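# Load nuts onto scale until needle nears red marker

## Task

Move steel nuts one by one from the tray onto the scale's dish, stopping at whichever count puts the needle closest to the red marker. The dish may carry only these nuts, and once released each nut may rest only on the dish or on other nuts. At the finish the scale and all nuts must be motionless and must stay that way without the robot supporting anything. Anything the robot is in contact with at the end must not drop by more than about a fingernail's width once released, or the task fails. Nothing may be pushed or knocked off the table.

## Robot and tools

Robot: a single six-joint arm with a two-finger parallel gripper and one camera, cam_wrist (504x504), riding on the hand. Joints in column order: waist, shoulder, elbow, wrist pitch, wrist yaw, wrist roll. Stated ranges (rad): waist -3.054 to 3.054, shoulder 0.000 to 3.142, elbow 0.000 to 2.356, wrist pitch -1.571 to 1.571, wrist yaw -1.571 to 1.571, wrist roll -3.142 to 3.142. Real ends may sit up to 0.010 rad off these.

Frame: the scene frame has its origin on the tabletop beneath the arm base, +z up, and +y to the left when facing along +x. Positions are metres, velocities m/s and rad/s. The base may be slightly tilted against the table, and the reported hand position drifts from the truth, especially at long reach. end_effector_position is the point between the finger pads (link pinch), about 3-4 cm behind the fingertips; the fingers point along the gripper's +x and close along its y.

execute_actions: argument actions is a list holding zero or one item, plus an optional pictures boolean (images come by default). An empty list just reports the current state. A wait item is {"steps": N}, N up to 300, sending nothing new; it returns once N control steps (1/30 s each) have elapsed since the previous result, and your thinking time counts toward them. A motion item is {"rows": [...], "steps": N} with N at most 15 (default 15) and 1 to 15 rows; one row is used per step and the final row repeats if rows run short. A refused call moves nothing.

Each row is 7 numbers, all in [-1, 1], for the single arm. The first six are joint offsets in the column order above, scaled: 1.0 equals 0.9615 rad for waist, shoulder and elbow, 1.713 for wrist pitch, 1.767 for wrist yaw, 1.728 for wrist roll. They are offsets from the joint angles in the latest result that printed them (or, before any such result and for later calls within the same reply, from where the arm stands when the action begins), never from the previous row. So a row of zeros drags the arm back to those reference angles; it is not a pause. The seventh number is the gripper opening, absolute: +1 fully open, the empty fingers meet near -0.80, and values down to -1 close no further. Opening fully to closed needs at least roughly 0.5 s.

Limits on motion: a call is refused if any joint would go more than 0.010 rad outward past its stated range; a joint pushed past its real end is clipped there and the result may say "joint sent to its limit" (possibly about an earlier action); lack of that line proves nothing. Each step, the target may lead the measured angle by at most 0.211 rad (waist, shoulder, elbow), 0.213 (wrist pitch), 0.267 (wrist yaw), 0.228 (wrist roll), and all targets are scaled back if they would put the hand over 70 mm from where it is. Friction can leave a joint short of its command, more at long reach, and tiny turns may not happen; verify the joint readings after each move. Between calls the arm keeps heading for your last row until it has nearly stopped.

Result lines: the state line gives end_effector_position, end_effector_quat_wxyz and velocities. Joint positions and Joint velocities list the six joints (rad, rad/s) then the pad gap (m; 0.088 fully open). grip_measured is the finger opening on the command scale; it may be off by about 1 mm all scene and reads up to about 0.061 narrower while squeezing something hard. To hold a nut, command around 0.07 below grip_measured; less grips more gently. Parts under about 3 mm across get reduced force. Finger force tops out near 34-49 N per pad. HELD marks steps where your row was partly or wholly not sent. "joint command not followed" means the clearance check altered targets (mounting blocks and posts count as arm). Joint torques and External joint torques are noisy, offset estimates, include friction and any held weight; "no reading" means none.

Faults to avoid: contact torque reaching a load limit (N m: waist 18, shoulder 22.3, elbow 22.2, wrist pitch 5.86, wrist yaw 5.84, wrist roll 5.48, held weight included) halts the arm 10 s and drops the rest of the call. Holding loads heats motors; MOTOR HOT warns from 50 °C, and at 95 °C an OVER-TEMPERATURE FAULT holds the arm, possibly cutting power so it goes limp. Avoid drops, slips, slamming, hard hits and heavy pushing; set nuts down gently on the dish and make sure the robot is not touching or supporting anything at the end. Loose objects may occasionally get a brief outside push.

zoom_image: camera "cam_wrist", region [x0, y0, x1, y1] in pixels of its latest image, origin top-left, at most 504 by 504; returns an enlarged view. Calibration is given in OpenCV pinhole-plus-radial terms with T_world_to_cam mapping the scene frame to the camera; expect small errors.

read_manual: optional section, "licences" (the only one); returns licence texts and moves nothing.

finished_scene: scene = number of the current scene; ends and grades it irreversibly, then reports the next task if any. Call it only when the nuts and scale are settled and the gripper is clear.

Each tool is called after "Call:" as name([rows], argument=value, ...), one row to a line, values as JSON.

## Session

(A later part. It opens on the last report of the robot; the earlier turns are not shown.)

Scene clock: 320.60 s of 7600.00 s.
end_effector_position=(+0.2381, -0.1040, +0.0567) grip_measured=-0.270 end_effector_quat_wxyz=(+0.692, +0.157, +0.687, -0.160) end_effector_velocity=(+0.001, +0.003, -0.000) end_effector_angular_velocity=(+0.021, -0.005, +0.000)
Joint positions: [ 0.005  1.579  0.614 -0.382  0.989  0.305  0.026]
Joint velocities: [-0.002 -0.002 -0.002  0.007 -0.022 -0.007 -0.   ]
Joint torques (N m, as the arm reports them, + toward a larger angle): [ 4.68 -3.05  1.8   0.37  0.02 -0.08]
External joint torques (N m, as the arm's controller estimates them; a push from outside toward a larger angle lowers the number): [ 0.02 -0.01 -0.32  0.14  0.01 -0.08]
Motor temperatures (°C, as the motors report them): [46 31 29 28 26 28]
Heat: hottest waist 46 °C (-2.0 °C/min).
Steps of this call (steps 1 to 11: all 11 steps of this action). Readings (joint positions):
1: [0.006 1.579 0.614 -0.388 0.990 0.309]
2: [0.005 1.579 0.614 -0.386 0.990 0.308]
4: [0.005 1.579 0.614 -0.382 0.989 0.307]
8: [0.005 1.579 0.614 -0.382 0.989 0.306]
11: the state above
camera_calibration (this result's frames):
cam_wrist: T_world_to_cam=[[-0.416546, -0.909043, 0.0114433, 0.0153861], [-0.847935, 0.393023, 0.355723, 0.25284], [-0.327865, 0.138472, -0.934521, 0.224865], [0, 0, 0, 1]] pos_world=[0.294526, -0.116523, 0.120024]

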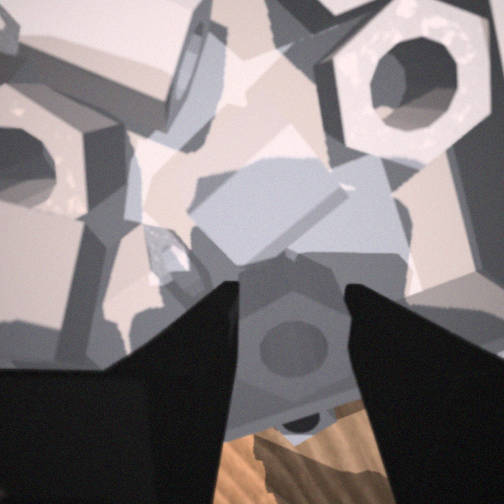

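Call:
execute_actions([
  {"rows":[[0.025,0,0.018,-0.03,0,0.025,-0.345],[0.05,0,0.035,-0.06,0,0.05,-0.345],[0.075,0,0.05,-0.095,0,0.075,-0.345],[0.1,-0.01,0.067,-0.13,0,0.1,-0.345],[0.125,-0.01,0.084,-0.16,0,0.125,-0.345],[0.15,-0.01,0.1,-0.19,0,0.15,-0.345],[0.175,-0.01,0.12,-0.22,0,0.175,-0.345],[0.2,-0.01,0.14,-0.25,0,0.2,-0.345],[0.225,0,0.16,-0.28,0,0.225,-0.345],[0.25,0,0.18,-0.31,-0.005,0.25,-0.345],[0.275,0.01,0.2,-0.342,-0.01,0.27,-0.345],[0.3,0.03,0.22,-0.36,-0.015,0.29,-0.345],[0.325,0.06,0.24,-0.36,-0.015,0.29,-0.345],[0.35,0.11,0.26,-0.36,-0.02,0.29,-0.345],[0.45,0.4,0.38,-0.342,-0.04,0.29,-0.345]]},
], pictures=false)

Call:
execute_actions([
  {"steps":16},
], pictures=false)

Call:
execute_actions([
  {"rows":[[0.02,0.06,0.03,0,0,0,-0.345],[0.04,0.11,0.06,0,-0.005,0,-0.345],[0.055,0.16,0.09,0,-0.01,0,-0.345],[0.07,0.21,0.12,0,-0.012,0,-0.345],[0.09,0.26,0.15,0,-0.015,0,-0.345],[0.105,0.31,0.18,0,-0.02,0,-0.345],[0.12,0.36,0.205,0,-0.022,0,-0.345],[0.138,0.407,0.232,0,-0.025,0,-0.345]]},
], pictures=false)

Call:
execute_actions([
  {"steps":8},
])

Scene clock: 342.10 s of 7600.00 s.
end_effector_position=(+0.2509, -0.0890, +0.1276) grip_measured=-0.270 end_effector_quat_wxyz=(+0.698, +0.152, +0.687, -0.137) end_effector_velocity=(+0.227, +0.240, +0.195) end_effector_angular_velocity=(+0.249, -0.306, +0.704)
Joint positions: [ 0.286  1.637  0.826 -0.933  0.973  0.748  0.026]
Joint velocities: [ 0.955  1.175  1.018 -0.579 -0.315  0.432 -0.   ]
Joint torques (N m, as the arm reports them, + toward a larger angle): [ 8.63  1.21  5.52  1.   -0.44  0.1 ]
External joint torques (N m, as the arm's controller estimates them; a push from outside toward a larger angle lowers the number): [ 1.8   1.32  1.4  -0.16 -0.28  0.12]
Motor temperatures (°C, as the motors report them): [44 31 29 29 26 28]
Heat: hottest waist 44 °C (-4.1 °C/min).
Steps of this call (steps 1 to 15: the robot went on to your last target; steps 16 to 630: nothing new was sent; steps 631 to 645: all 15 steps of this action). Readings (joint positions):
631: [0.007 1.579 0.615 -0.386 0.989 0.311]
632: [0.013 1.579 0.620 -0.404 0.989 0.327]
634: [0.040 1.578 0.639 -0.473 0.989 0.380]
638: [0.122 1.578 0.692 -0.651 0.989 0.521]
645: the state above

Scene clock: 342.63 s of 7600.00 s.
end_effector_position=(+0.2747, -0.0184, +0.1401) grip_measured=-0.270 end_effector_quat_wxyz=(+0.707, +0.087, +0.699, -0.068) end_effector_velocity=(-0.006, +0.009, -0.003) end_effector_angular_velocity=(-0.000, +0.033, +0.042)
Joint positions: [ 0.434  1.953  0.972 -0.964  0.924  0.803  0.026]
Joint velocities: [ 0.007  0.042  0.007 -0.022 -0.022  0.007 -0.   ]
Joint torques (N m, as the arm reports them, + toward a larger angle): [ 7.21 -2.6   4.21 -0.1  -0.11  0.17]
External joint torques (N m, as the arm's controller estimates them; a push from outside toward a larger angle lowers the number): [ 0.96  0.58  0.91 -0.31 -0.12  0.17]
Motor temperatures (°C, as the motors report them): [44 31 29 29 26 28]
Heat: hottest waist 44 °C (-4.0 °C/min).
Steps of this call (steps 1 to 16: the robot went on to your last target). Readings (joint positions):
1: [0.320 1.682 0.861 -0.938 0.962 0.761]
2: [0.352 1.731 0.896 -0.938 0.951 0.771]
4: [0.398 1.822 0.942 -0.943 0.939 0.785]
8: [0.427 1.923 0.956 -0.961 0.924 0.797]
16: the state above

Scene clock: 343.13 s of 7600.00 s.
end_effector_position=(+0.2897, +0.0717, +0.1414) grip_measured=-0.270 end_effector_quat_wxyz=(+0.713, +0.009, +0.701, -0.005) end_effector_velocity=(+0.015, +0.026, -0.004) end_effector_angular_velocity=(-0.001, +0.008, +0.033)
Joint positions: [ 0.563  2.323  1.175 -0.961  0.886  0.803  0.026]
Joint velocities: [ 0.002  0.12   0.115 -0.007 -0.007 -0.022  0.   ]
Joint torques (N m, as the arm reports them, + toward a larger angle): [ 8.72 -4.05  4.28 -0.15 -0.13  0.03]
External joint torques (N m, as the arm's controller estimates them; a push from outside toward a larger angle lowers the number): [ 1.52  0.89  0.49 -0.39 -0.2   0.02]
Motor temperatures (°C, as the motors report them): [44 31 29 29 26 28]
Heat: hottest waist 44 °C (-4.1 °C/min).
Steps of this call (steps 1 to 15: all 15 steps of this action). Readings (joint positions):
1: [0.436 1.961 0.975 -0.967 0.924 0.803]
2: [0.440 1.975 0.984 -0.968 0.924 0.803]
4: [0.457 2.031 1.018 -0.968 0.923 0.803]
8: [0.514 2.194 1.112 -0.966 0.903 0.803]
15: the state above

Scene clock: 343.40 s of 7600.00 s.
end_effector_position=(+0.2916, +0.0747, +0.1417) grip_measured=-0.270 end_effector_quat_wxyz=(+0.714, +0.009, +0.700, -0.005) end_effector_velocity=(-0.003, +0.007, -0.002) end_effector_angular_velocity=(+0.000, +0.004, +0.021)
Joint positions: [ 0.565  2.335  1.188 -0.961  0.886  0.803  0.026]
Joint velocities: [ 0.007  0.022  0.002  0.007 -0.007 -0.007 -0.   ]
Joint torques (N m, as the arm reports them, + toward a larger angle): [ 8.87 -4.01  4.38 -0.1  -0.14  0.02]
External joint torques (N m, as the arm's controller estimates them; a push from outside toward a larger angle lowers the number): [ 1.6   0.68  0.68 -0.35 -0.19  0.02]
Motor temperatures (°C, as the motors report them): [44 31 29 29 26 28]
Heat: hottest waist 44 °C (-4.0 °C/min).
Steps of this call (steps 1 to 8: the robot went on to your last target). Readings (joint positions):
1: [0.563 2.326 1.179 -0.961 0.886 0.803]
2: [0.563 2.328 1.182 -0.961 0.886 0.803]
4: [0.563 2.331 1.186 -0.961 0.886 0.803]
8: the state above
camera_calibration (this result's frames):
cam_wrist: T_world_to_cam=[[0.0041816, -0.999986, 0.00317025, 0.0844791], [-0.938866, -0.00283458, 0.344272, 0.255509], [-0.344258, -0.00441605, -0.938865, 0.313147], [0, 0, 0, 1]] pos_world=[0.347339, 0.0865851, 0.20577]

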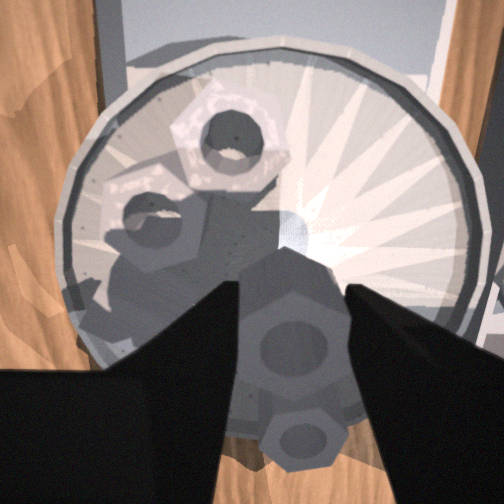

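Call:
execute_actions([
  {"rows":[[-0.024,0.005,-0.023,0.026,0.006,-0.015,-0.345],[-0.024,0.005,-0.023,0.026,0.006,-0.015,-0.345],[-0.024,0.005,-0.023,0.026,0.006,-0.015,-0.345],[-0.048,0.012,-0.046,0.052,0.012,-0.03,-0.345],[-0.048,0.012,-0.046,0.052,0.012,-0.03,-0.345],[-0.048,0.012,-0.046,0.052,0.012,-0.03,-0.345],[-0.073,0.02,-0.068,0.078,0.018,-0.045,-0.345]]},
], pictures=false)

Call:
execute_actions([
  {"rows":[[-0.012,0,-0.01,0.008,0,0,-0.345],[-0.012,0,-0.01,0.008,0,0,-0.345],[-0.012,0,-0.01,0.008,0,0,-0.345],[-0.012,0,-0.01,0.008,0,0,-0.345],[-0.012,0,-0.01,0.008,0,0,-0.05]],"steps":11},
], pictures=false)

Call:
execute_actions([
  {"rows":[[0.04,0,0.035,-0.045,-0.01,0,0.05],[0.07,-0.014,0.06,-0.08,-0.02,0,0.05],[0.07,-0.014,0.06,-0.08,-0.02,0,0.05],[0.07,-0.014,0.06,-0.08,-0.02,0,0.05],[0.05,-0.07,0.03,-0.08,-0.01,-0.05,0.05],[0.03,-0.13,0,-0.08,0,-0.1,0.05],[0.01,-0.19,-0.03,-0.08,0,-0.15,0.05],[-0.01,-0.25,-0.05,-0.08,0,-0.2,0.05],[-0.03,-0.31,-0.07,-0.08,0,-0.25,0.05],[-0.055,-0.37,-0.09,-0.08,0.01,-0.3,0.05],[-0.08,-0.43,-0.11,-0.08,0.02,-0.35,0.05],[-0.105,-0.49,-0.13,-0.08,0.02,-0.4,0.05],[-0.13,-0.55,-0.14,-0.08,0.03,-0.45,0.05],[-0.155,-0.61,-0.15,-0.08,0.03,-0.45,0.05],[-0.3,-0.71,-0.21,-0.06,0.045,-0.45,0.05]]},
], pictures=false)

Call:
execute_actions([
  {"steps":15},
], pictures=false)

Call:
execute_actions([
  {"rows":[[-0.055,0,-0.04,0.08,0,-0.05,0.05],[-0.055,0,-0.04,0.08,0,-0.05,0.05],[-0.08,0,-0.06,0.12,0,-0.1,0.05],[-0.11,0,-0.08,0.16,0,-0.1,0.05],[-0.11,0,-0.08,0.16,0,-0.1,0.05],[-0.135,0,-0.1,0.2,0,-0.16,0.05],[-0.162,0,-0.118,0.2,0.003,-0.16,0.05]]},
])

Scene clock: 378.47 s of 7600.00 s.
end_effector_position=(+0.2894, +0.0744, +0.1149) grip_measured=-0.270 end_effector_quat_wxyz=(+0.710, +0.010, +0.705, -0.007) end_effector_velocity=(+0.010, +0.003, -0.002) end_effector_angular_velocity=(+0.009, -0.039, -0.005)
Joint positions: [ 0.5    2.348  1.13  -0.838  0.91   0.732  0.026]
Joint velocities: [-0.007 -0.002 -0.002  0.066  0.022 -0.051 -0.   ]
Joint torques (N m, as the arm reports them, + toward a larger angle): [ 8.07 -4.32  2.79  0.24  0.2   0.02]
External joint torques (N m, as the arm's controller estimates them; a push from outside toward a larger angle lowers the number): [ 0.8   0.4  -0.57  0.    0.15  0.02]
Motor temperatures (°C, as the motors report them): [50 31 30 28 26 28]
Heat: hottest waist 50 °C (+4.0 °C/min). Fold the arm in close to its base before you think long.
MOTOR HOT: a motor reached 50 °C. Now the hottest motor, joint 1 (waist), reports 50 °C. The temperature limit of the motors' drives, at which the controller stops the arm, is 95 °C. To cool a motor, set the load down, stop pushing, or move to a pose that needs little force.
Steps of this call (steps 1 to 30: the robot went on to your last target; steps 31 to 1037: nothing new was sent; steps 1038 to 1052: all 15 steps of this action). Readings (joint positions):
1038: [0.564 2.337 1.188 -0.958 0.885 0.800]
1039: [0.562 2.337 1.185 -0.949 0.885 0.795]
1041: [0.553 2.337 1.178 -0.927 0.887 0.784]
1045: [0.523 2.340 1.151 -0.875 0.902 0.754]
1052: the state above

Scene clock: 378.83 s of 7600.00 s.
end_effector_position=(+0.2899, +0.0745, +0.1132) grip_measured=-0.098 end_effector_quat_wxyz=(+0.709, +0.014, +0.705, -0.010) end_effector_velocity=(-0.000, -0.002, -0.002) end_effector_angular_velocity=(+0.003, +0.016, +0.017)
Joint positions: [ 0.495  2.348  1.128 -0.827  0.91   0.732  0.034]
Joint velocities: [-0.012 -0.002  0.002 -0.007 -0.007 -0.022  0.019]
Joint torques (N m, as the arm reports them, + toward a larger angle): [ 8.08 -4.89  2.65  0.33  0.05  0.03]
External joint torques (N m, as the arm's controller estimates them; a push from outside toward a larger angle lowers the number): [ 0.64 -0.18 -0.7   0.09  0.02  0.03]
Motor temperatures (°C, as the motors report them): [50 31 30 28 26 28]
Heat: hottest waist 50 °C (+4.0 °C/min). Fold the arm in close to its base before you think long.
MOTOR HOT: still on. Now the hottest motor, joint 1 (waist), reports 50 °C; a drive's own limit is 95 °C.
Steps of this call (steps 1 to 11: all 11 steps of this action). Readings (joint positions):
1: [0.500 2.348 1.130 -0.835 0.910 0.732]
2: [0.499 2.348 1.130 -0.834 0.910 0.732]
4: [0.498 2.348 1.129 -0.832 0.910 0.732]
8: [0.497 2.348 1.128 -0.827 0.910 0.732]
11: the state above

Scene clock: 379.33 s of 7600.00 s.
end_effector_position=(+0.2946, -0.0340, +0.1429) grip_measured=+0.045 end_effector_quat_wxyz=(+0.716, -0.083, +0.686, +0.102) end_effector_velocity=(-0.053, -0.417, -0.129) end_effector_angular_velocity=(-0.103, +0.189, -0.055)
Joint positions: [ 0.395  1.922  1.024 -0.955  0.943  0.225  0.041]
Joint velocities: [-1.009 -1.35  -0.549  0.168  0.286 -1.297  0.001]
Joint torques (N m, as the arm reports them, + toward a larger angle): [ 4.15 -2.26  1.76  0.14  0.18 -0.06]
External joint torques (N m, as the arm's controller estimates them; a push from outside toward a larger angle lowers the number): [-0.24 -0.53 -0.27 -0.02  0.19 -0.05]
Motor temperatures (°C, as the motors report them): [50 31 30 28 26 28]
Heat: hottest waist 50 °C (+4.0 °C/min). Fold the arm in close to its base before you think long.
MOTOR HOT: still on. Now the hottest motor, joint 1 (waist), reports 50 °C; a drive's own limit is 95 °C.
Steps of this call (steps 1 to 15: all 15 steps of this action). Readings (joint positions):
1: [0.497 2.348 1.131 -0.838 0.910 0.732]
2: [0.504 2.348 1.140 -0.867 0.905 0.732]
4: [0.530 2.346 1.155 -0.908 0.894 0.732]
8: [0.537 2.258 1.132 -0.942 0.892 0.584]
15: the state above

Scene clock: 379.83 s of 7600.00 s.
end_effector_position=(+0.2752, -0.1070, +0.1217) grip_measured=+0.048 end_effector_quat_wxyz=(+0.701, -0.094, +0.700, +0.102) end_effector_velocity=(+0.000, -0.012, -0.001) end_effector_angular_velocity=(-0.002, -0.012, -0.029)
Joint positions: [ 0.213  1.674  0.933 -0.933  0.984 -0.039  0.041]
Joint velocities: [-0.027 -0.046 -0.007  0.022  0.007 -0.037  0.   ]
Joint torques (N m, as the arm reports them, + toward a larger angle): [ 6.   -3.64  2.75  0.24  0.22 -0.07]
External joint torques (N m, as the arm's controller estimates them; a push from outside toward a larger angle lowers the number): [ 0.37 -0.63 -0.3   0.03  0.23 -0.07]
Motor temperatures (°C, as the motors report them): [50 31 30 28 26 28]
Heat: hottest waist 50 °C (+4.0 °C/min). Fold the arm in close to its base before you think long.
MOTOR HOT: still on. Now the hottest motor, joint 1 (waist), reports 50 °C; a drive's own limit is 95 °C.
Steps of this call (steps 1 to 15: the robot went on to your last target). Readings (joint positions):
1: [0.357 1.875 1.006 -0.949 0.953 0.177]
2: [0.317 1.829 0.988 -0.946 0.962 0.125]
4: [0.256 1.754 0.962 -0.944 0.976 0.053]
8: [0.223 1.691 0.945 -0.935 0.982 -0.011]
15: the state above

Scene clock: 380.33 s of 7600.00 s.
end_effector_position=(+0.2772, -0.1096, +0.0778) grip_measured=+0.048 end_effector_quat_wxyz=(+0.702, -0.092, +0.699, +0.099) end_effector_velocity=(-0.000, -0.000, -0.009) end_effector_angular_velocity=(+0.003, -0.005, +0.046)
Joint positions: [ 0.067  1.672  0.829 -0.604  0.984 -0.303  0.041]
Joint velocities: [-0.032 -0.002 -0.027  0.081 -0.007 -0.11  -0.   ]
Joint torques (N m, as the arm reports them, + toward a larger angle): [ 6.02 -3.27  2.11  0.25  0.13 -0.08]
External joint torques (N m, as the arm's controller estimates them; a push from outside toward a larger angle lowers the number): [ 0.39  0.19 -0.4   0.05  0.17 -0.07]
Motor temperatures (°C, as the motors report them): [50 31 30 28 26 28]
Heat: hottest waist 50 °C (+4.0 °C/min). Fold the arm in close to its base before you think long.
MOTOR HOT: still on. Now the hottest motor, joint 1 (waist), reports 50 °C; a drive's own limit is 95 °C.
Steps of this call (steps 1 to 15: all 15 steps of this action). Readings (joint positions):
1: [0.209 1.673 0.927 -0.908 0.984 -0.056]
2: [0.199 1.672 0.922 -0.878 0.984 -0.073]
4: [0.173 1.672 0.903 -0.805 0.984 -0.128]
8: [0.107 1.672 0.859 -0.670 0.984 -0.239]
15: the state above
camera_calibration (this result's frames):
cam_wrist: T_world_to_cam=[[0.290169, -0.956975, -0.000120951, -0.173858], [-0.893807, -0.271061, 0.357261, 0.220549], [-0.341923, -0.103558, -0.934005, 0.235559], [0, 0, 0, 1]] pos_world=[0.328119, -0.0822018, 0.141198]

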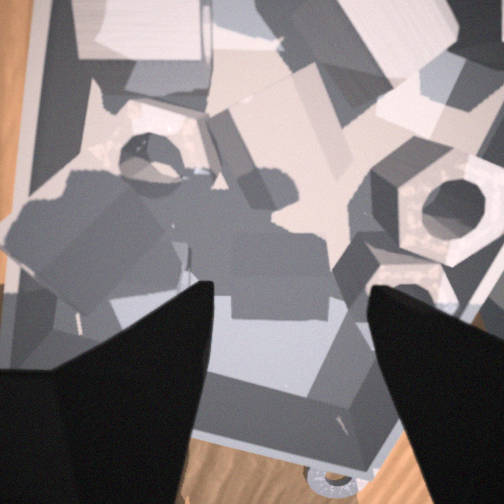

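Call:
execute_actions([
  {"rows":[[-0.005,-0.022,-0.042,0.015,0,-0.01,-0.06],[-0.005,-0.022,-0.042,0.015,0,-0.01,-0.06],[-0.005,-0.022,-0.042,0.015,0,-0.01,-0.06],[-0.03,-0.012,-0.059,0.047,0,-0.033,-0.06],[-0.03,-0.012,-0.059,0.047,0,-0.033,-0.06],[-0.055,-0.005,-0.076,0.08,0,-0.056,-0.06],[-0.055,-0.005,-0.076,0.08,0,-0.056,-0.06],[-0.081,0,-0.092,0.113,0,-0.079,-0.06]]},
])

Call:
execute_actions([
  {"rows":[[-0.008,0,-0.006,0.008,0,-0.005,-0.1],[-0.008,0,-0.006,0.008,0,-0.005,-0.13],[-0.008,0,-0.006,0.008,0,-0.005,-0.33]],"steps":11},
], pictures=false)

Scene clock: 389.67 s of 7600.00 s.
end_effector_position=(+0.2712, -0.1072, +0.0591) grip_measured=-0.056 end_effector_quat_wxyz=(+0.706, -0.098, +0.694, +0.100) end_effector_velocity=(-0.012, -0.001, -0.016) end_effector_angular_velocity=(-0.002, +0.028, +0.024)
Joint positions: [ 0.012  1.664  0.749 -0.427  0.978 -0.428  0.036]
Joint velocities: [-0.056 -0.002 -0.051  0.081 -0.007 -0.081 -0.001]
Joint torques (N m, as the arm reports them, + toward a larger angle): [ 4.35 -2.81  2.31  0.38  0.19 -0.03]
External joint torques (N m, as the arm's controller estimates them; a push from outside toward a larger angle lowers the number): [-1.18  0.7   0.05  0.16  0.25 -0.02]
Motor temperatures (°C, as the motors report them): [48 31 30 28 26 28]
Heat: hottest waist 48 °C (+3.0 °C/min). Fold the arm in close to its base before you think long.
MOTOR HOT: still on. Now the hottest motor, joint 1 (waist), reports 48 °C; a drive's own limit is 95 °C.
Steps of this call (steps 1 to 30: the robot went on to your last target; steps 31 to 265: nothing new was sent; steps 266 to 280: all 15 steps of this action). Readings (joint positions):
266: [0.062 1.670 0.821 -0.588 0.984 -0.314]
267: [0.062 1.667 0.816 -0.586 0.984 -0.315]
269: [0.061 1.663 0.803 -0.576 0.984 -0.324]
273: [0.034 1.663 0.774 -0.501 0.984 -0.375]
280: the state above
camera_calibration (this result's frames):
cam_wrist: T_world_to_cam=[[0.298587, -0.954352, 0.00766774, -0.172323], [-0.895655, -0.27743, 0.347614, 0.222863], [-0.329619, -0.110661, -0.937606, 0.212346], [0, 0, 0, 1]] pos_world=[0.321055, -0.0791297, 0.122948]

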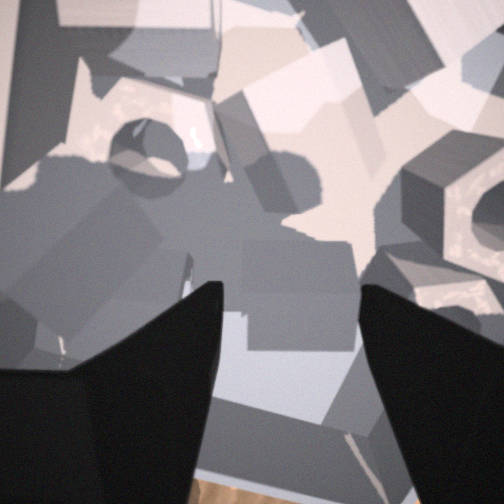

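Scene clock: 390.03 s of 7600.00 s.
end_effector_position=(+0.2719, -0.1077, +0.0585) grip_measured=-0.264 end_effector_quat_wxyz=(+0.707, -0.097, +0.694, +0.099) end_effector_velocity=(-0.000, +0.002, -0.001) end_effector_angular_velocity=(+0.020, -0.001, -0.002)
Joint positions: [ 0.009  1.664  0.748 -0.417  0.978 -0.434  0.026]
Joint velocities: [-0.007 -0.002 -0.002  0.007 -0.022 -0.007 -0.   ]
Joint torques (N m, as the arm reports them, + toward a larger angle): [ 5.83 -3.69  2.23  0.4  -0.06 -0.1 ]
External joint torques (N m, as the arm's controller estimates them; a push from outside toward a larger angle lowers the number): [ 0.42 -0.16 -0.01  0.18 -0.02 -0.11]
Motor temperatures (°C, as the motors report them): [48 31 30 28 26 28]
Heat: hottest waist 48 °C (+4.1 °C/min). Fold the arm in close to its base before you think long.
MOTOR HOT: still on. Now the hottest motor, joint 1 (waist), reports 48 °C; a drive's own limit is 95 °C.
Steps of this call (steps 1 to 11: all 11 steps of this action). Readings (joint positions):
1: [0.011 1.664 0.748 -0.424 0.977 -0.430]
2: [0.011 1.664 0.748 -0.422 0.977 -0.431]
4: [0.009 1.664 0.748 -0.419 0.978 -0.432]
8: [0.009 1.664 0.748 -0.418 0.978 -0.433]
11: the state above

Call:
execute_actions([
  {"rows":[[0,0,0,0,0,0,-0.13],[0,0,0,0,0,0,-0.13],[0,0,0,0,0,0,-0.13],[-0.024,0.005,-0.012,0.012,0,-0.01,-0.13],[-0.024,0.005,-0.012,0.012,0,-0.01,-0.13],[-0.024,0.005,-0.012,0.012,0,-0.01,-0.13],[-0.024,0.005,-0.012,0.012,0,-0.01,-0.13],[-0.024,0.005,-0.012,0.012,0,-0.01,-0.13],[-0.024,0.005,-0.012,0.012,0,-0.01,-0.13],[-0.024,0.005,-0.012,0.012,0,-0.01,-0.34]]},
], pictures=false)

Call:
execute_actions([
  {"rows":[[0.025,0,0.02,-0.035,0,0.025,-0.34],[0.05,0,0.04,-0.07,0,0.05,-0.34],[0.08,0,0.06,-0.105,0,0.075,-0.34],[0.11,-0.01,0.08,-0.14,0,0.1,-0.34],[0.14,-0.01,0.1,-0.175,0,0.125,-0.34],[0.17,-0.01,0.12,-0.21,0,0.14,-0.34],[0.2,-0.01,0.14,-0.245,0,0.14,-0.34],[0.23,-0.01,0.16,-0.28,0,0.14,-0.34],[0.26,0,0.18,-0.31,0,0.14,-0.34],[0.29,0.01,0.2,-0.34,-0.005,0.14,-0.34],[0.32,0.04,0.21,-0.35,-0.01,0.14,-0.34],[0.345,0.09,0.215,-0.35,-0.015,0.14,-0.34],[0.37,0.14,0.22,-0.34,-0.02,0.14,-0.34],[0.395,0.19,0.23,-0.33,-0.025,0.14,-0.34],[0.573,0.547,0.303,-0.327,-0.052,0.14,-0.34]]},
], pictures=false)

Call:
execute_actions([
  {"steps":22},
])

Scene clock: 418.00 s of 7600.00 s.
end_effector_position=(+0.2704, -0.1084, +0.0555) grip_measured=-0.259 end_effector_quat_wxyz=(+0.705, -0.098, +0.695, +0.099) end_effector_velocity=(+0.000, +0.000, -0.000) end_effector_angular_velocity=(+0.006, -0.003, +0.000)
Joint positions: [-0.002  1.664  0.741 -0.402  0.977 -0.448  0.026]
Joint velocities: [-0.002 -0.002 -0.002  0.007 -0.007 -0.007 -0.   ]
Joint torques (N m, as the arm reports them, + toward a larger angle): [ 5.01 -2.83  1.99  0.43  0.04 -0.13]
External joint torques (N m, as the arm's controller estimates them; a push from outside toward a larger angle lowers the number): [-0.37  0.74 -0.2   0.2   0.08 -0.13]
Motor temperatures (°C, as the motors report them): [46 31 29 29 26 28]
Heat: hottest waist 46 °C (-1.0 °C/min).
MOTOR HOT: cleared. Now the hottest motor, joint 1 (waist), reports 46 °C.
Steps of this call (steps 1 to 15: the robot went on to your last target; steps 16 to 824: nothing new was sent; steps 825 to 839: all 15 steps of this action). Readings (joint positions):
825: [0.009 1.664 0.748 -0.417 0.978 -0.434]
826: [0.009 1.664 0.748 -0.417 0.978 -0.434]
828: [0.008 1.664 0.747 -0.415 0.978 -0.436]
832: [-0.000 1.664 0.743 -0.405 0.978 -0.444]
839: the state above

Scene clock: 418.50 s of 7600.00 s.
end_effector_position=(+0.2825, -0.0713, +0.1360) grip_measured=-0.259 end_effector_quat_wxyz=(+0.695, -0.191, +0.661, +0.209) end_effector_velocity=(+0.070, +0.377, +0.144) end_effector_angular_velocity=(+0.266, -0.135, +1.417)
Joint positions: [ 0.318  1.761  0.947 -0.93   0.956 -0.217  0.026]
Joint velocities: [ 1.004  1.194  0.51  -0.388 -0.447  0.037 -0.   ]
Joint torques (N m, as the arm reports them, + toward a larger angle): [10.16 -1.25  4.23  0.31 -0.61  0.1 ]
External joint torques (N m, as the arm's controller estimates them; a push from outside toward a larger angle lowers the number): [ 2.18  0.75  0.93 -0.28 -0.39  0.11]
Motor temperatures (°C, as the motors report them): [46 31 29 29 26 28]
Heat: hottest waist 46 °C (-1.0 °C/min).
Steps of this call (steps 1 to 15: all 15 steps of this action). Readings (joint positions):
1: [-0.001 1.664 0.743 -0.408 0.977 -0.442]
2: [0.004 1.664 0.749 -0.431 0.977 -0.426]
4: [0.030 1.664 0.767 -0.507 0.977 -0.374]
8: [0.126 1.664 0.830 -0.693 0.977 -0.267]
15: the state above

Scene clock: 419.23 s of 7600.00 s.
end_effector_position=(+0.2642, +0.0401, +0.1391) grip_measured=-0.259 end_effector_quat_wxyz=(+0.623, -0.337, +0.622, +0.335) end_effector_velocity=(-0.001, -0.000, -0.002) end_effector_angular_velocity=(-0.013, +0.005, +0.019)
Joint positions: [ 0.546  2.183  1.026 -0.96   0.887 -0.208  0.026]
Joint velocities: [-0.002  0.012  0.002 -0.007  0.007 -0.007 -0.   ]
Joint torques (N m, as the arm reports them, + toward a larger angle): [ 8.13 -3.3   4.24 -0.13 -0.08  0.14]
External joint torques (N m, as the arm's controller estimates them; a push from outside toward a larger angle lowers the number): [ 1.6   0.6   0.7  -0.34 -0.07  0.15]
Motor temperatures (°C, as the motors report them): [46 31 29 29 26 28]
Heat: hottest waist 46 °C (-1.0 °C/min).
Steps of this call (steps 1 to 22: the robot went on to your last target). Readings (joint positions):
1: [0.356 1.804 0.962 -0.935 0.942 -0.215]
2: [0.397 1.849 0.978 -0.937 0.928 -0.214]
4: [0.471 1.943 1.005 -0.944 0.911 -0.212]
8: [0.533 2.108 1.022 -0.954 0.892 -0.210]
22: the state above
camera_calibration (this result's frames):
cam_wrist: T_world_to_cam=[[0.848019, -0.529852, 0.0110207, -0.192909], [-0.497078, -0.78801, 0.363254, 0.142678], [-0.183787, -0.313525, -0.931625, 0.270121], [0, 0, 0, 1]] pos_world=[0.284157, 0.0949078, 0.201949]

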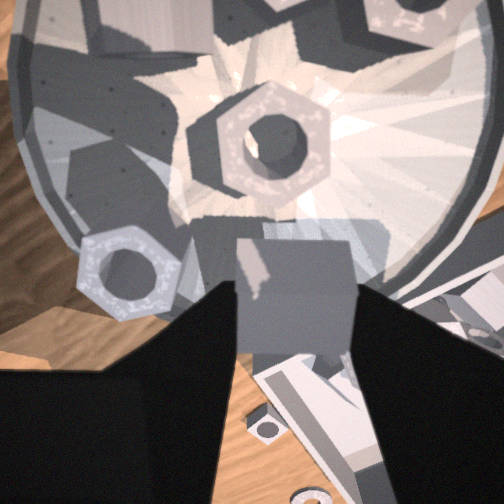

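Call:
execute_actions([
  {"rows":[[-0.024,0.02,-0.005,0.026,0.006,-0.015,-0.34],[-0.024,0.02,-0.005,0.026,0.006,-0.015,-0.34],[-0.024,0.02,-0.005,0.026,0.006,-0.015,-0.34],[-0.05,0.027,-0.03,0.054,0.013,-0.03,-0.34],[-0.05,0.027,-0.03,0.054,0.013,-0.03,-0.34],[-0.05,0.027,-0.03,0.054,0.013,-0.03,-0.34],[-0.077,0.034,-0.053,0.084,0.021,-0.05,-0.34]]},
], pictures=false)

Call:
execute_actions([
  {"rows":[[-0.011,0,-0.009,0.008,0,0,-0.34],[-0.011,0,-0.009,0.008,0,0,-0.34],[-0.011,0,-0.009,0.008,0,0,-0.34],[-0.011,0,-0.009,0.008,0,0,-0.34],[-0.011,0,-0.009,0.008,0,0,-0.07]],"steps":11},
], pictures=false)

Call:
execute_actions([
  {"rows":[[0.04,0,0.035,-0.045,-0.01,0.03,-0.05],[0.08,-0.014,0.07,-0.09,-0.02,0.05,-0.05],[0.08,-0.014,0.07,-0.09,-0.02,0.05,-0.05],[0.12,-0.02,0.11,-0.13,-0.02,0.1,-0.05],[0.16,-0.03,0.15,-0.18,-0.02,0.2,-0.05],[0.2,-0.04,0.19,-0.23,-0.02,0.3,-0.05],[0.24,-0.05,0.23,-0.27,-0.02,0.4,-0.05],[0.26,-0.07,0.27,-0.3,-0.02,0.5,0.5],[0.26,-0.07,0.65,-0.3,-0.017,0.6,0.9]]},
], pictures=false)

Call:
execute_actions([
  {"steps":25},
])

Scene clock: 439.23 s of 7600.00 s.
end_effector_position=(+0.2652, +0.0430, +0.1132) grip_measured=-0.259 end_effector_quat_wxyz=(+0.621, -0.333, +0.626, +0.333) end_effector_velocity=(+0.007, +0.004, -0.002) end_effector_angular_velocity=(+0.017, -0.027, -0.016)
Joint positions: [ 0.477  2.209  0.982 -0.826  0.917 -0.288  0.026]
Joint velocities: [-0.007 -0.002 -0.007  0.066  0.007 -0.037 -0.   ]
Joint torques (N m, as the arm reports them, + toward a larger angle): [ 7.26 -3.5   2.67  0.38  0.19 -0.07]
External joint torques (N m, as the arm's controller estimates them; a push from outside toward a larger angle lowers the number): [ 0.66  0.52 -0.52  0.18  0.22 -0.07]
Motor temperatures (°C, as the motors report them): [48 31 30 29 26 28]
Heat: hottest waist 48 °C (-2.0 °C/min).
Steps of this call (steps 1 to 30: the robot went on to your last target; steps 31 to 585: nothing new was sent; steps 586 to 600: all 15 steps of this action). Readings (joint positions):
586: [0.545 2.186 1.027 -0.957 0.887 -0.211]
587: [0.542 2.187 1.027 -0.947 0.887 -0.216]
589: [0.533 2.192 1.024 -0.925 0.890 -0.227]
593: [0.502 2.201 1.003 -0.867 0.907 -0.261]
600: the state above

Scene clock: 439.60 s of 7600.00 s.
end_effector_position=(+0.2657, +0.0433, +0.1119) grip_measured=-0.113 end_effector_quat_wxyz=(+0.623, -0.330, +0.627, +0.331) end_effector_velocity=(-0.001, +0.001, -0.002) end_effector_angular_velocity=(+0.006, +0.010, -0.013)
Joint positions: [ 0.473  2.209  0.98  -0.815  0.917 -0.288  0.033]
Joint velocities: [-0.007  0.002 -0.002  0.007 -0.007  0.007  0.017]
Joint torques (N m, as the arm reports them, + toward a larger angle): [ 7.25 -4.13  2.61  0.32  0.    0.02]
External joint torques (N m, as the arm's controller estimates them; a push from outside toward a larger angle lowers the number): [ 0.54 -0.18 -0.54  0.11  0.03  0.02]
Motor temperatures (°C, as the motors report them): [48 31 30 29 26 28]
Heat: hottest waist 48 °C (-2.0 °C/min).
Steps of this call (steps 1 to 11: all 11 steps of this action). Readings (joint positions):
1: [0.477 2.209 0.982 -0.823 0.917 -0.288]
2: [0.477 2.209 0.982 -0.821 0.917 -0.288]
4: [0.476 2.209 0.981 -0.819 0.917 -0.288]
8: [0.474 2.209 0.980 -0.816 0.917 -0.288]
11: the state above

Scene clock: 440.10 s of 7600.00 s.
end_effector_position=(+0.3345, +0.0270, +0.2605) grip_measured=+0.750 end_effector_quat_wxyz=(+0.760, -0.140, +0.613, +0.164) end_effector_velocity=(+0.288, -0.077, +0.310) end_effector_angular_velocity=(+1.045, -0.403, -2.354)
Joint positions: [ 0.717  2.151  1.449 -1.292  0.888  0.346  0.076]
Joint velocities: [ 0.056 -0.061  1.419 -0.242 -0.007  1.546  0.075]
Joint torques (N m, as the arm reports them, + toward a larger angle): [ 7.97 -4.34  4.47 -0.03  0.08  0.11]
External joint torques (N m, as the arm's controller estimates them; a push from outside toward a larger angle lowers the number): [ 0.97 -0.83  0.42 -0.44  0.02  0.11]
Motor temperatures (°C, as the motors report them): [48 31 30 29 26 28]
Heat: hottest waist 48 °C (-1.0 °C/min).
Steps of this call (steps 1 to 15: all 15 steps of this action). Readings (joint positions):
1: [0.475 2.209 0.983 -0.825 0.917 -0.279]
2: [0.483 2.209 0.992 -0.855 0.913 -0.263]
4: [0.515 2.207 1.016 -0.918 0.901 -0.221]
8: [0.625 2.189 1.121 -1.108 0.890 -0.016]
15: the state above

Scene clock: 440.93 s of 7600.00 s.
end_effector_position=(+0.3627, +0.0128, +0.2953) grip_measured=+0.897 end_effector_quat_wxyz=(+0.791, +0.071, +0.608, +0.030) end_effector_velocity=(-0.000, -0.003, -0.001) end_effector_angular_velocity=(-0.012, -0.001, +0.009)
Joint positions: [ 0.724  2.136  1.6   -1.326  0.888  0.746  0.083]
Joint velocities: [-0.002 -0.002 -0.002 -0.007  0.007 -0.007  0.   ]
Joint torques (N m, as the arm reports them, + toward a larger angle): [ 8.73 -2.79  4.83  0.28  0.08  0.06]
External joint torques (N m, as the arm's controller estimates them; a push from outside toward a larger angle lowers the number): [ 1.24  0.77  0.51 -0.38  0.    0.07]
Motor temperatures (°C, as the motors report them): [48 31 30 29 26 28]
Heat: hottest waist 48 °C (-1.0 °C/min).
Steps of this call (steps 1 to 25: the robot went on to your last target). Readings (joint positions):
1: [0.719 2.149 1.491 -1.297 0.888 0.397]
2: [0.720 2.146 1.523 -1.302 0.888 0.449]
4: [0.722 2.138 1.563 -1.313 0.888 0.553]
8: [0.723 2.136 1.589 -1.322 0.888 0.682]
25: the state above
camera_calibration (this result's frames):
cam_wrist: T_world_to_cam=[[-0.0196037, -0.990618, -0.135249, 0.0712075], [-0.993921, 0.00465084, 0.109999, 0.358193], [-0.108338, 0.136583, -0.984687, 0.407726], [0, 0, 0, 1]] pos_world=[0.401584, 0.0131851, 0.371712]

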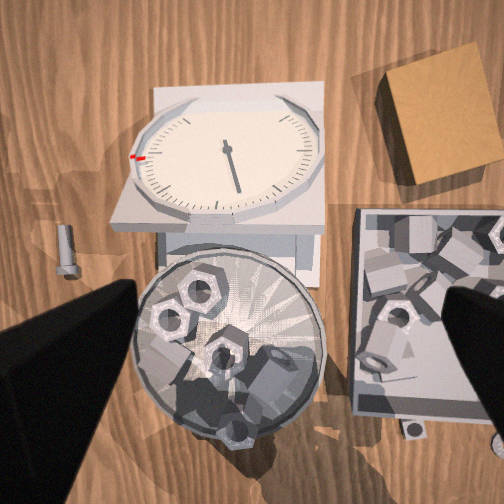

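Call:
execute_actions(actions=[])

Scene clock: 470.53 s of 7600.00 s.
end_effector_position=(+0.3628, +0.0128, +0.2954) grip_measured=+0.898 end_effector_quat_wxyz=(+0.791, +0.072, +0.607, +0.030) end_effector_velocity=(-0.001, -0.005, -0.003) end_effector_angular_velocity=(-0.021, +0.009, +0.016)
Joint positions: [ 0.724  2.136  1.6   -1.326  0.888  0.747  0.083]
Joint velocities: [-0.007 -0.002 -0.002 -0.022  0.007 -0.007  0.   ]
Joint torques (N m, as the arm reports them, + toward a larger angle): [ 8.73 -2.77  4.66  0.32  0.08  0.04]
External joint torques (N m, as the arm's controller estimates them; a push from outside toward a larger angle lowers the number): [ 1.3   0.77  0.36 -0.33  0.    0.05]
Motor temperatures (°C, as the motors report them): [51 31 31 29 26 28]
Heat: hottest waist 51 °C (+5.0 °C/min). Fold the arm in close to its base before you think long.
MOTOR HOT: a motor reached 50 °C. Now the hottest motor, joint 1 (waist), reports 51 °C. The temperature limit of the motors' drives, at which the controller stops the arm, is 95 °C. To cool a motor, set the load down, stop pushing, or move to a pose that needs little force.
Steps of this call (steps 1 to 15: the robot went on to your last target; steps 16 to 888: nothing new was sent). Readings (joint positions):
1: [0.724 2.136 1.600 -1.326 0.888 0.746]
2: [0.724 2.136 1.600 -1.326 0.888 0.746]
4: [0.724 2.136 1.600 -1.326 0.888 0.746]
8: [0.724 2.136 1.600 -1.326 0.888 0.746]
888: the state above
The arm was judged still, so your last target was given up. Only a new action makes it travel on or press farther. Fingers that are still opening or closing keep moving.
camera_calibration (this result's frames):
cam_wrist: T_world_to_cam=[[-0.020586, -0.99054, -0.135671, 0.0716725], [-0.993921, 0.00559584, 0.109957, 0.358261], [-0.108157, 0.13711, -0.984633, 0.407729], [0, 0, 0, 1]] pos_world=[0.401658, 0.0130859, 0.371794]

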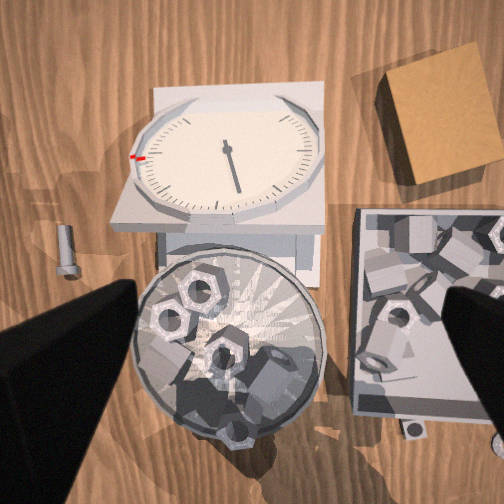

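Call:
execute_actions([
  {"rows":[[-0.438,-0.339,-0.464,0.114,0.055,-0.195,0.9]]},
], pictures=false)

Call:
execute_actions([
  {"steps":20},
])

Scene clock: 480.47 s of 7600.00 s.
end_effector_position=(+0.3170, -0.0953, +0.1595) grip_measured=+0.898 end_effector_quat_wxyz=(+0.716, +0.014, +0.698, -0.007) end_effector_velocity=(-0.064, -0.014, -0.054) end_effector_angular_velocity=(-0.053, +0.166, +0.179)
Joint positions: [ 0.321  1.833  1.183 -1.142  0.976  0.426  0.083]
Joint velocities: [-0.125 -0.09  -0.242  0.022  0.007 -0.139  0.   ]
Joint torques (N m, as the arm reports them, + toward a larger angle): [ 7.91 -4.93  2.94  0.49  0.28 -0.1 ]
External joint torques (N m, as the arm's controller estimates them; a push from outside toward a larger angle lowers the number): [ 0.73 -1.18 -0.88  0.15  0.24 -0.1 ]
Motor temperatures (°C, as the motors report them): [51 31 31 29 26 28]
Heat: hottest waist 51 °C (+5.0 °C/min). Fold the arm in close to its base before you think long.
MOTOR HOT: still on. Now the hottest motor, joint 1 (waist), reports 51 °C; a drive's own limit is 95 °C.
Steps of this call (steps 1 to 283: nothing new was sent; steps 284 to 298: all 15 steps of this action). Readings (joint positions):
284: [0.717 2.118 1.581 -1.296 0.894 0.718]
285: [0.699 2.093 1.547 -1.267 0.903 0.679]
287: [0.634 2.030 1.478 -1.229 0.928 0.605]
291: [0.483 1.903 1.351 -1.177 0.961 0.502]
298: the state above

Scene clock: 481.13 s of 7600.00 s.
end_effector_position=(+0.3123, -0.0993, +0.1556) grip_measured=+0.898 end_effector_quat_wxyz=(+0.713, +0.011, +0.701, -0.007) end_effector_velocity=(-0.002, -0.004, -0.001) end_effector_angular_velocity=(-0.024, -0.000, +0.045)
Joint positions: [ 0.308  1.815  1.161 -1.133  0.98   0.412  0.083]
Joint velocities: [-0.002 -0.002 -0.007 -0.007  0.022 -0.037 -0.   ]
Joint torques (N m, as the arm reports them, + toward a larger angle): [ 7.3  -3.86  2.95  0.28  0.25 -0.07]
External joint torques (N m, as the arm's controller estimates them; a push from outside toward a larger angle lowers the number): [ 0.72 -0.56 -0.36  0.07  0.23 -0.07]
Motor temperatures (°C, as the motors report them): [51 31 31 29 26 28]
Heat: hottest waist 51 °C (+5.1 °C/min). Fold the arm in close to its base before you think long.
MOTOR HOT: still on. Now the hottest motor, joint 1 (waist), reports 51 °C; a drive's own limit is 95 °C.
Steps of this call (steps 1 to 20: the robot went on to your last target). Readings (joint positions):
1: [0.319 1.830 1.177 -1.140 0.977 0.422]
2: [0.317 1.826 1.173 -1.138 0.977 0.420]
4: [0.315 1.820 1.169 -1.136 0.979 0.416]
8: [0.310 1.816 1.164 -1.134 0.980 0.413]
20: the state above
camera_calibration (this result's frames):
cam_wrist: T_world_to_cam=[[-0.00323483, -0.99999, 0.00299444, -0.0872568], [-0.937878, 0.00407281, 0.346941, 0.269584], [-0.34695, -0.00168612, -0.937882, 0.333541], [0, 0, 0, 1]] pos_world=[0.368276, -0.0877915, 0.219554]

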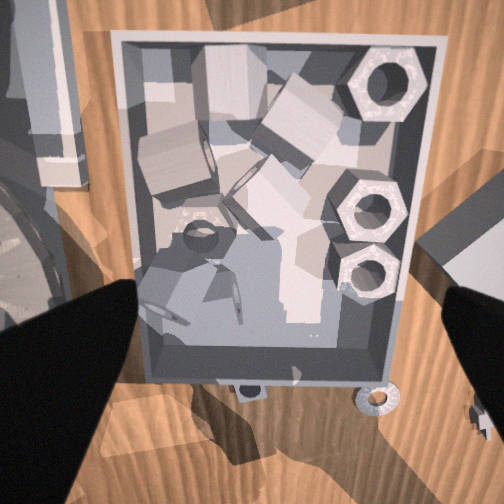

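Call:
execute_actions([
  {"rows":[[-0.21,0.06,-0.117,0.253,0.008,0.232,0.05]]},
], pictures=false)

Call:
execute_actions([
  {"steps":15},
])

Scene clock: 496.43 s of 7600.00 s.
end_effector_position=(+0.3254, -0.0951, +0.0854) grip_measured=+0.067 end_effector_quat_wxyz=(+0.658, +0.259, +0.660, -0.253) end_effector_velocity=(+0.006, -0.002, -0.010) end_effector_angular_velocity=(+0.007, -0.016, -0.151)
Joint positions: [ 0.115  1.865  1.056 -0.715  0.99   0.8    0.042]
Joint velocities: [-0.032 -0.002 -0.017  0.095 -0.007  0.066 -0.007]
Joint torques (N m, as the arm reports them, + toward a larger angle): [ 7.39 -3.54  2.33  0.29  0.21  0.07]
External joint torques (N m, as the arm's controller estimates them; a push from outside toward a larger angle lowers the number): [ 0.46  0.59 -0.4   0.09  0.18  0.07]
Motor temperatures (°C, as the motors report them): [50 31 31 29 26 28]
Heat: hottest waist 50 °C (+3.0 °C/min). Fold the arm in close to its base before you think long.
MOTOR HOT: still on. Now the hottest motor, joint 1 (waist), reports 50 °C; a drive's own limit is 95 °C.
Steps of this call (steps 1 to 15: the robot went on to your last target; steps 16 to 444: nothing new was sent; steps 445 to 459: all 15 steps of this action). Readings (joint positions):
445: [0.297 1.817 1.148 -1.099 0.981 0.445]
446: [0.266 1.821 1.130 -1.045 0.983 0.499]
448: [0.187 1.840 1.098 -0.950 0.988 0.604]
452: [0.121 1.865 1.061 -0.790 0.988 0.742]
459: the state above

Scene clock: 496.93 s of 7600.00 s.
end_effector_position=(+0.3263, -0.0953, +0.0842) grip_measured=+0.053 end_effector_quat_wxyz=(+0.657, +0.266, +0.657, -0.259) end_effector_velocity=(+0.000, -0.004, -0.001) end_effector_angular_velocity=(-0.008, -0.001, -0.007)
Joint positions: [ 0.112  1.865  1.054 -0.703  0.99   0.81   0.042]
Joint velocities: [-0.007 -0.007 -0.002  0.007  0.007 -0.007 -0.   ]
Joint torques (N m, as the arm reports them, + toward a larger angle): [ 7.25 -3.3   2.3   0.25  0.21  0.11]
External joint torques (N m, as the arm's controller estimates them; a push from outside toward a larger angle lowers the number): [ 0.39  0.88 -0.42  0.05  0.17  0.11]
Motor temperatures (°C, as the motors report them): [50 31 31 29 26 28]
Heat: hottest waist 50 °C (+3.0 °C/min). Fold the arm in close to its base before you think long.
MOTOR HOT: still on. Now the hottest motor, joint 1 (waist), reports 50 °C; a drive's own limit is 95 °C.
Steps of this call (steps 1 to 15: the robot went on to your last target). Readings (joint positions):
1: [0.114 1.865 1.056 -0.712 0.990 0.803]
2: [0.113 1.865 1.055 -0.710 0.990 0.804]
4: [0.112 1.865 1.055 -0.707 0.990 0.807]
8: [0.112 1.865 1.055 -0.704 0.990 0.809]
15: the state above
camera_calibration (this result's frames):
cam_wrist: T_world_to_cam=[[-0.672431, -0.740159, -0.00016796, 0.160317], [-0.688784, 0.625674, 0.366209, 0.283817], [-0.270948, 0.246366, -0.930533, 0.269708], [0, 0, 0, 1]] pos_world=[0.376368, -0.125363, 0.147063]

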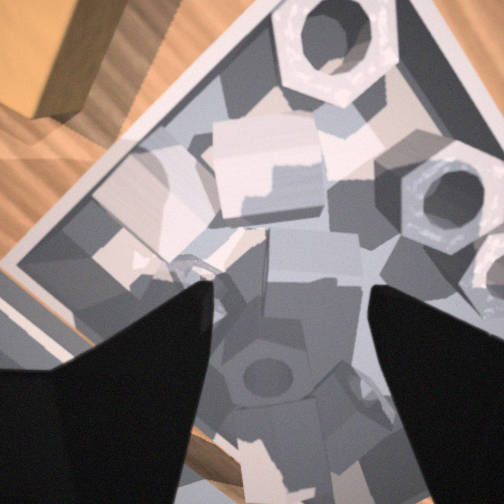

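Call:
execute_actions([
  {"rows":[[-0.008,-0.02,-0.01,0,-0,-0.006,0.05],[-0.014,-0.04,-0.022,0.002,0,-0.012,0.05],[-0.014,-0.04,-0.022,0.002,0,-0.012,0.05],[-0.014,-0.04,-0.022,0.002,0,-0.012,0.05],[-0.014,-0.04,-0.022,0.002,0,-0.012,0.05],[-0.03,-0.036,-0.034,0.025,0,-0.03,0.05],[-0.045,-0.032,-0.046,0.05,0,-0.047,0.05],[-0.06,-0.028,-0.058,0.07,0,-0.064,0.05],[-0.075,-0.024,-0.07,0.09,0,-0.08,0.05],[-0.088,-0.02,-0.08,0.105,0,-0.09,0.05],[-0.099,-0.016,-0.087,0.118,0,-0.098,0.05]]},
], pictures=false)

Call:
execute_actions([
  {"steps":12},
])

Scene clock: 509.53 s of 7600.00 s.
end_effector_position=(+0.3212, -0.1056, +0.0592) grip_measured=+0.052 end_effector_quat_wxyz=(+0.657, +0.264, +0.655, -0.264) end_effector_velocity=(-0.010, -0.004, -0.034) end_effector_angular_velocity=(-0.023, +0.023, +0.029)
Joint positions: [ 0.028  1.84   0.984 -0.53   0.99   0.663  0.042]
Joint velocities: [-0.095  0.012 -0.081  0.198  0.007 -0.168 -0.   ]
Joint torques (N m, as the arm reports them, + toward a larger angle): [ 7.67 -3.56  2.19  0.3   0.03 -0.04]
External joint torques (N m, as the arm's controller estimates them; a push from outside toward a larger angle lowers the number): [ 0.6   0.84 -0.3   0.07  0.01 -0.04]
Motor temperatures (°C, as the motors report them): [50 31 30 29 26 28]
Heat: hottest waist 50 °C (+1.0 °C/min). Fold the arm in close to its base before you think long.
MOTOR HOT: still on. Now the hottest motor, joint 1 (waist), reports 50 °C; a drive's own limit is 95 °C.
Steps of this call (steps 1 to 15: the robot went on to your last target; steps 16 to 363: nothing new was sent; steps 364 to 378: all 15 steps of this action). Readings (joint positions):
364: [0.112 1.864 1.054 -0.703 0.990 0.810]
365: [0.111 1.861 1.051 -0.702 0.990 0.807]
367: [0.108 1.850 1.044 -0.702 0.990 0.801]
371: [0.093 1.838 1.030 -0.656 0.990 0.761]
378: the state above

Scene clock: 509.93 s of 7600.00 s.
end_effector_position=(+0.3218, -0.1057, +0.0567) grip_measured=+0.052 end_effector_quat_wxyz=(+0.659, +0.264, +0.653, -0.263) end_effector_velocity=(-0.002, -0.001, -0.001) end_effector_angular_velocity=(+0.006, +0.001, -0.003)
Joint positions: [ 0.022  1.841  0.976 -0.504  0.99   0.644  0.042]
Joint velocities: [-0.007 -0.007 -0.007  0.007 -0.007 -0.007  0.   ]
Joint torques (N m, as the arm reports them, + toward a larger angle): [ 7.43 -3.21  1.76  0.23  0.01 -0.01]
External joint torques (N m, as the arm's controller estimates them; a push from outside toward a larger angle lowers the number): [ 0.78  1.1  -0.57  0.05 -0.03 -0.01]
Motor temperatures (°C, as the motors report them): [50 31 30 29 26 28]
Heat: hottest waist 50 °C (+1.0 °C/min). Fold the arm in close to its base before you think long.
MOTOR HOT: still on. Now the hottest motor, joint 1 (waist), reports 50 °C; a drive's own limit is 95 °C.
Steps of this call (steps 1 to 12: the robot went on to your last target). Readings (joint positions):
1: [0.026 1.841 0.982 -0.524 0.990 0.658]
2: [0.025 1.841 0.980 -0.519 0.990 0.655]
4: [0.024 1.841 0.979 -0.512 0.990 0.650]
8: [0.023 1.841 0.977 -0.506 0.990 0.645]
12: the state above
camera_calibration (this result's frames):
cam_wrist: T_world_to_cam=[[-0.674931, -0.737861, 0.0054375, 0.150316], [-0.688299, 0.632217, 0.355734, 0.298414], [-0.26592, 0.236353, -0.934572, 0.242995], [0, 0, 0, 1]] pos_world=[0.371468, -0.135182, 0.120123]

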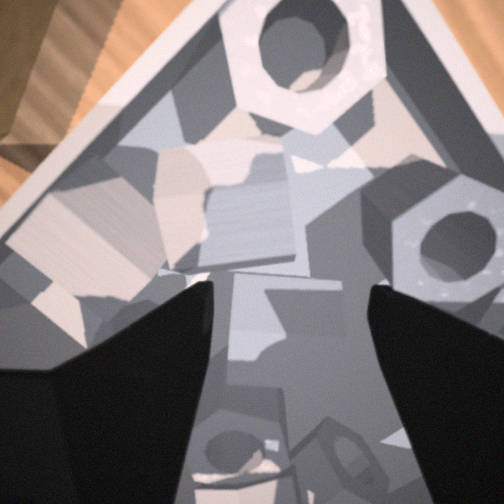

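Call:
execute_actions([
  {"rows":[[-0.004,0.01,-0.003,0.004,0,0,0.0],[-0.004,0.01,-0.003,0.004,0,0,-0.08],[-0.004,0.01,-0.003,0.004,0,0,-0.16],[-0.004,0.01,-0.003,0.004,0,0,-0.22],[-0.004,0.01,-0.003,0.004,0,0,-0.28],[-0.004,0.01,-0.003,0.004,0,0,-0.34]]},
])

Scene clock: 515.47 s of 7600.00 s.
end_effector_position=(+0.3223, -0.1053, +0.0566) grip_measured=-0.277 end_effector_quat_wxyz=(+0.660, +0.264, +0.652, -0.264) end_effector_velocity=(+0.000, +0.001, +0.001) end_effector_angular_velocity=(+0.008, -0.002, +0.011)
Joint positions: [ 0.022  1.843  0.976 -0.5    0.99   0.643  0.025]
Joint velocities: [ 0.002 -0.002  0.002 -0.007 -0.007 -0.007 -0.   ]
Joint torques (N m, as the arm reports them, + toward a larger angle): [ 7.15 -3.34  2.56  0.27  0.02  0.04]
External joint torques (N m, as the arm's controller estimates them; a push from outside toward a larger angle lowers the number): [ 0.43  0.99  0.14  0.05 -0.01  0.04]
Motor temperatures (°C, as the motors report them): [49 31 30 29 26 28]
Heat: hottest waist 49 °C (-1.0 °C/min). Fold the arm in close to its base before you think long.
MOTOR HOT: still on. Now the hottest motor, joint 1 (waist), reports 49 °C; a drive's own limit is 95 °C.
Steps of this call (steps 1 to 30: the robot went on to your last target; steps 31 to 151: nothing new was sent; steps 152 to 166: all 15 steps of this action). Readings (joint positions):
152: [0.022 1.842 0.976 -0.503 0.990 0.643]
153: [0.022 1.842 0.976 -0.502 0.990 0.643]
155: [0.022 1.842 0.976 -0.501 0.990 0.643]
159: [0.022 1.843 0.976 -0.500 0.990 0.643]
166: the state above
camera_calibration (this result's frames):
cam_wrist: T_world_to_cam=[[-0.675869, -0.737009, 0.00433017, 0.151444], [-0.688133, 0.633129, 0.354429, 0.298665], [-0.263959, 0.236568, -0.935073, 0.242279], [0, 0, 0, 1]] pos_world=[0.371829, -0.134794, 0.120037]

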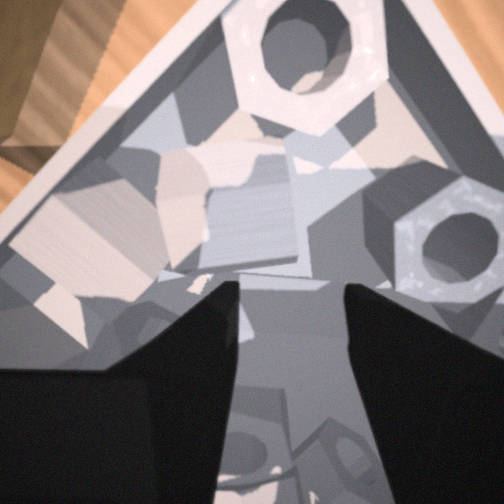

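Call:
execute_actions([
  {"rows":[[0.03,-0.004,0.022,-0.04,0,0.03,-0.35],[0.06,-0.008,0.044,-0.08,0,0.06,-0.35],[0.1,-0.012,0.07,-0.13,0,0.1,-0.35],[0.15,-0.018,0.1,-0.19,0,0.15,-0.35],[0.2,-0.024,0.135,-0.25,0,0.2,-0.35],[0.25,-0.03,0.165,-0.31,0,0.25,-0.35],[0.295,-0.034,0.19,-0.368,0,0.3,-0.35]]},
], pictures=false)

Scene clock: 530.50 s of 7600.00 s.
end_effector_position=(+0.3170, -0.0989, +0.1513) grip_measured=-0.277 end_effector_quat_wxyz=(+0.664, +0.279, +0.641, -0.267) end_effector_velocity=(-0.066, -0.022, +0.000) end_effector_angular_velocity=(-0.080, +0.232, +0.142)
Joint positions: [ 0.296  1.811  1.147 -1.073  0.992  1.129  0.025]
Joint velocities: [ 0.007 -0.007 -0.002 -0.462 -0.007  0.242 -0.   ]
Joint torques (N m, as the arm reports them, + toward a larger angle): [ 8.36 -3.62  4.27 -0.05 -0.02  0.12]
External joint torques (N m, as the arm's controller estimates them; a push from outside toward a larger angle lowers the number): [ 1.6  -0.29  0.8  -0.3  -0.08  0.11]
Motor temperatures (°C, as the motors report them): [49 31 29 29 26 28]
Heat: hottest waist 49 °C (-2.0 °C/min). Fold the arm in close to its base before you think long.
MOTOR HOT: still on. Now the hottest motor, joint 1 (waist), reports 49 °C; a drive's own limit is 95 °C.
Steps of this call (steps 1 to 15: the robot went on to your last target; steps 16 to 436: nothing new was sent; steps 437 to 451: all 15 steps of this action). Readings (joint positions):
437: [0.024 1.843 0.978 -0.509 0.990 0.653]
438: [0.030 1.843 0.985 -0.536 0.990 0.673]
440: [0.062 1.842 1.009 -0.626 0.991 0.748]
444: [0.204 1.834 1.092 -0.818 0.992 0.954]
451: the state above


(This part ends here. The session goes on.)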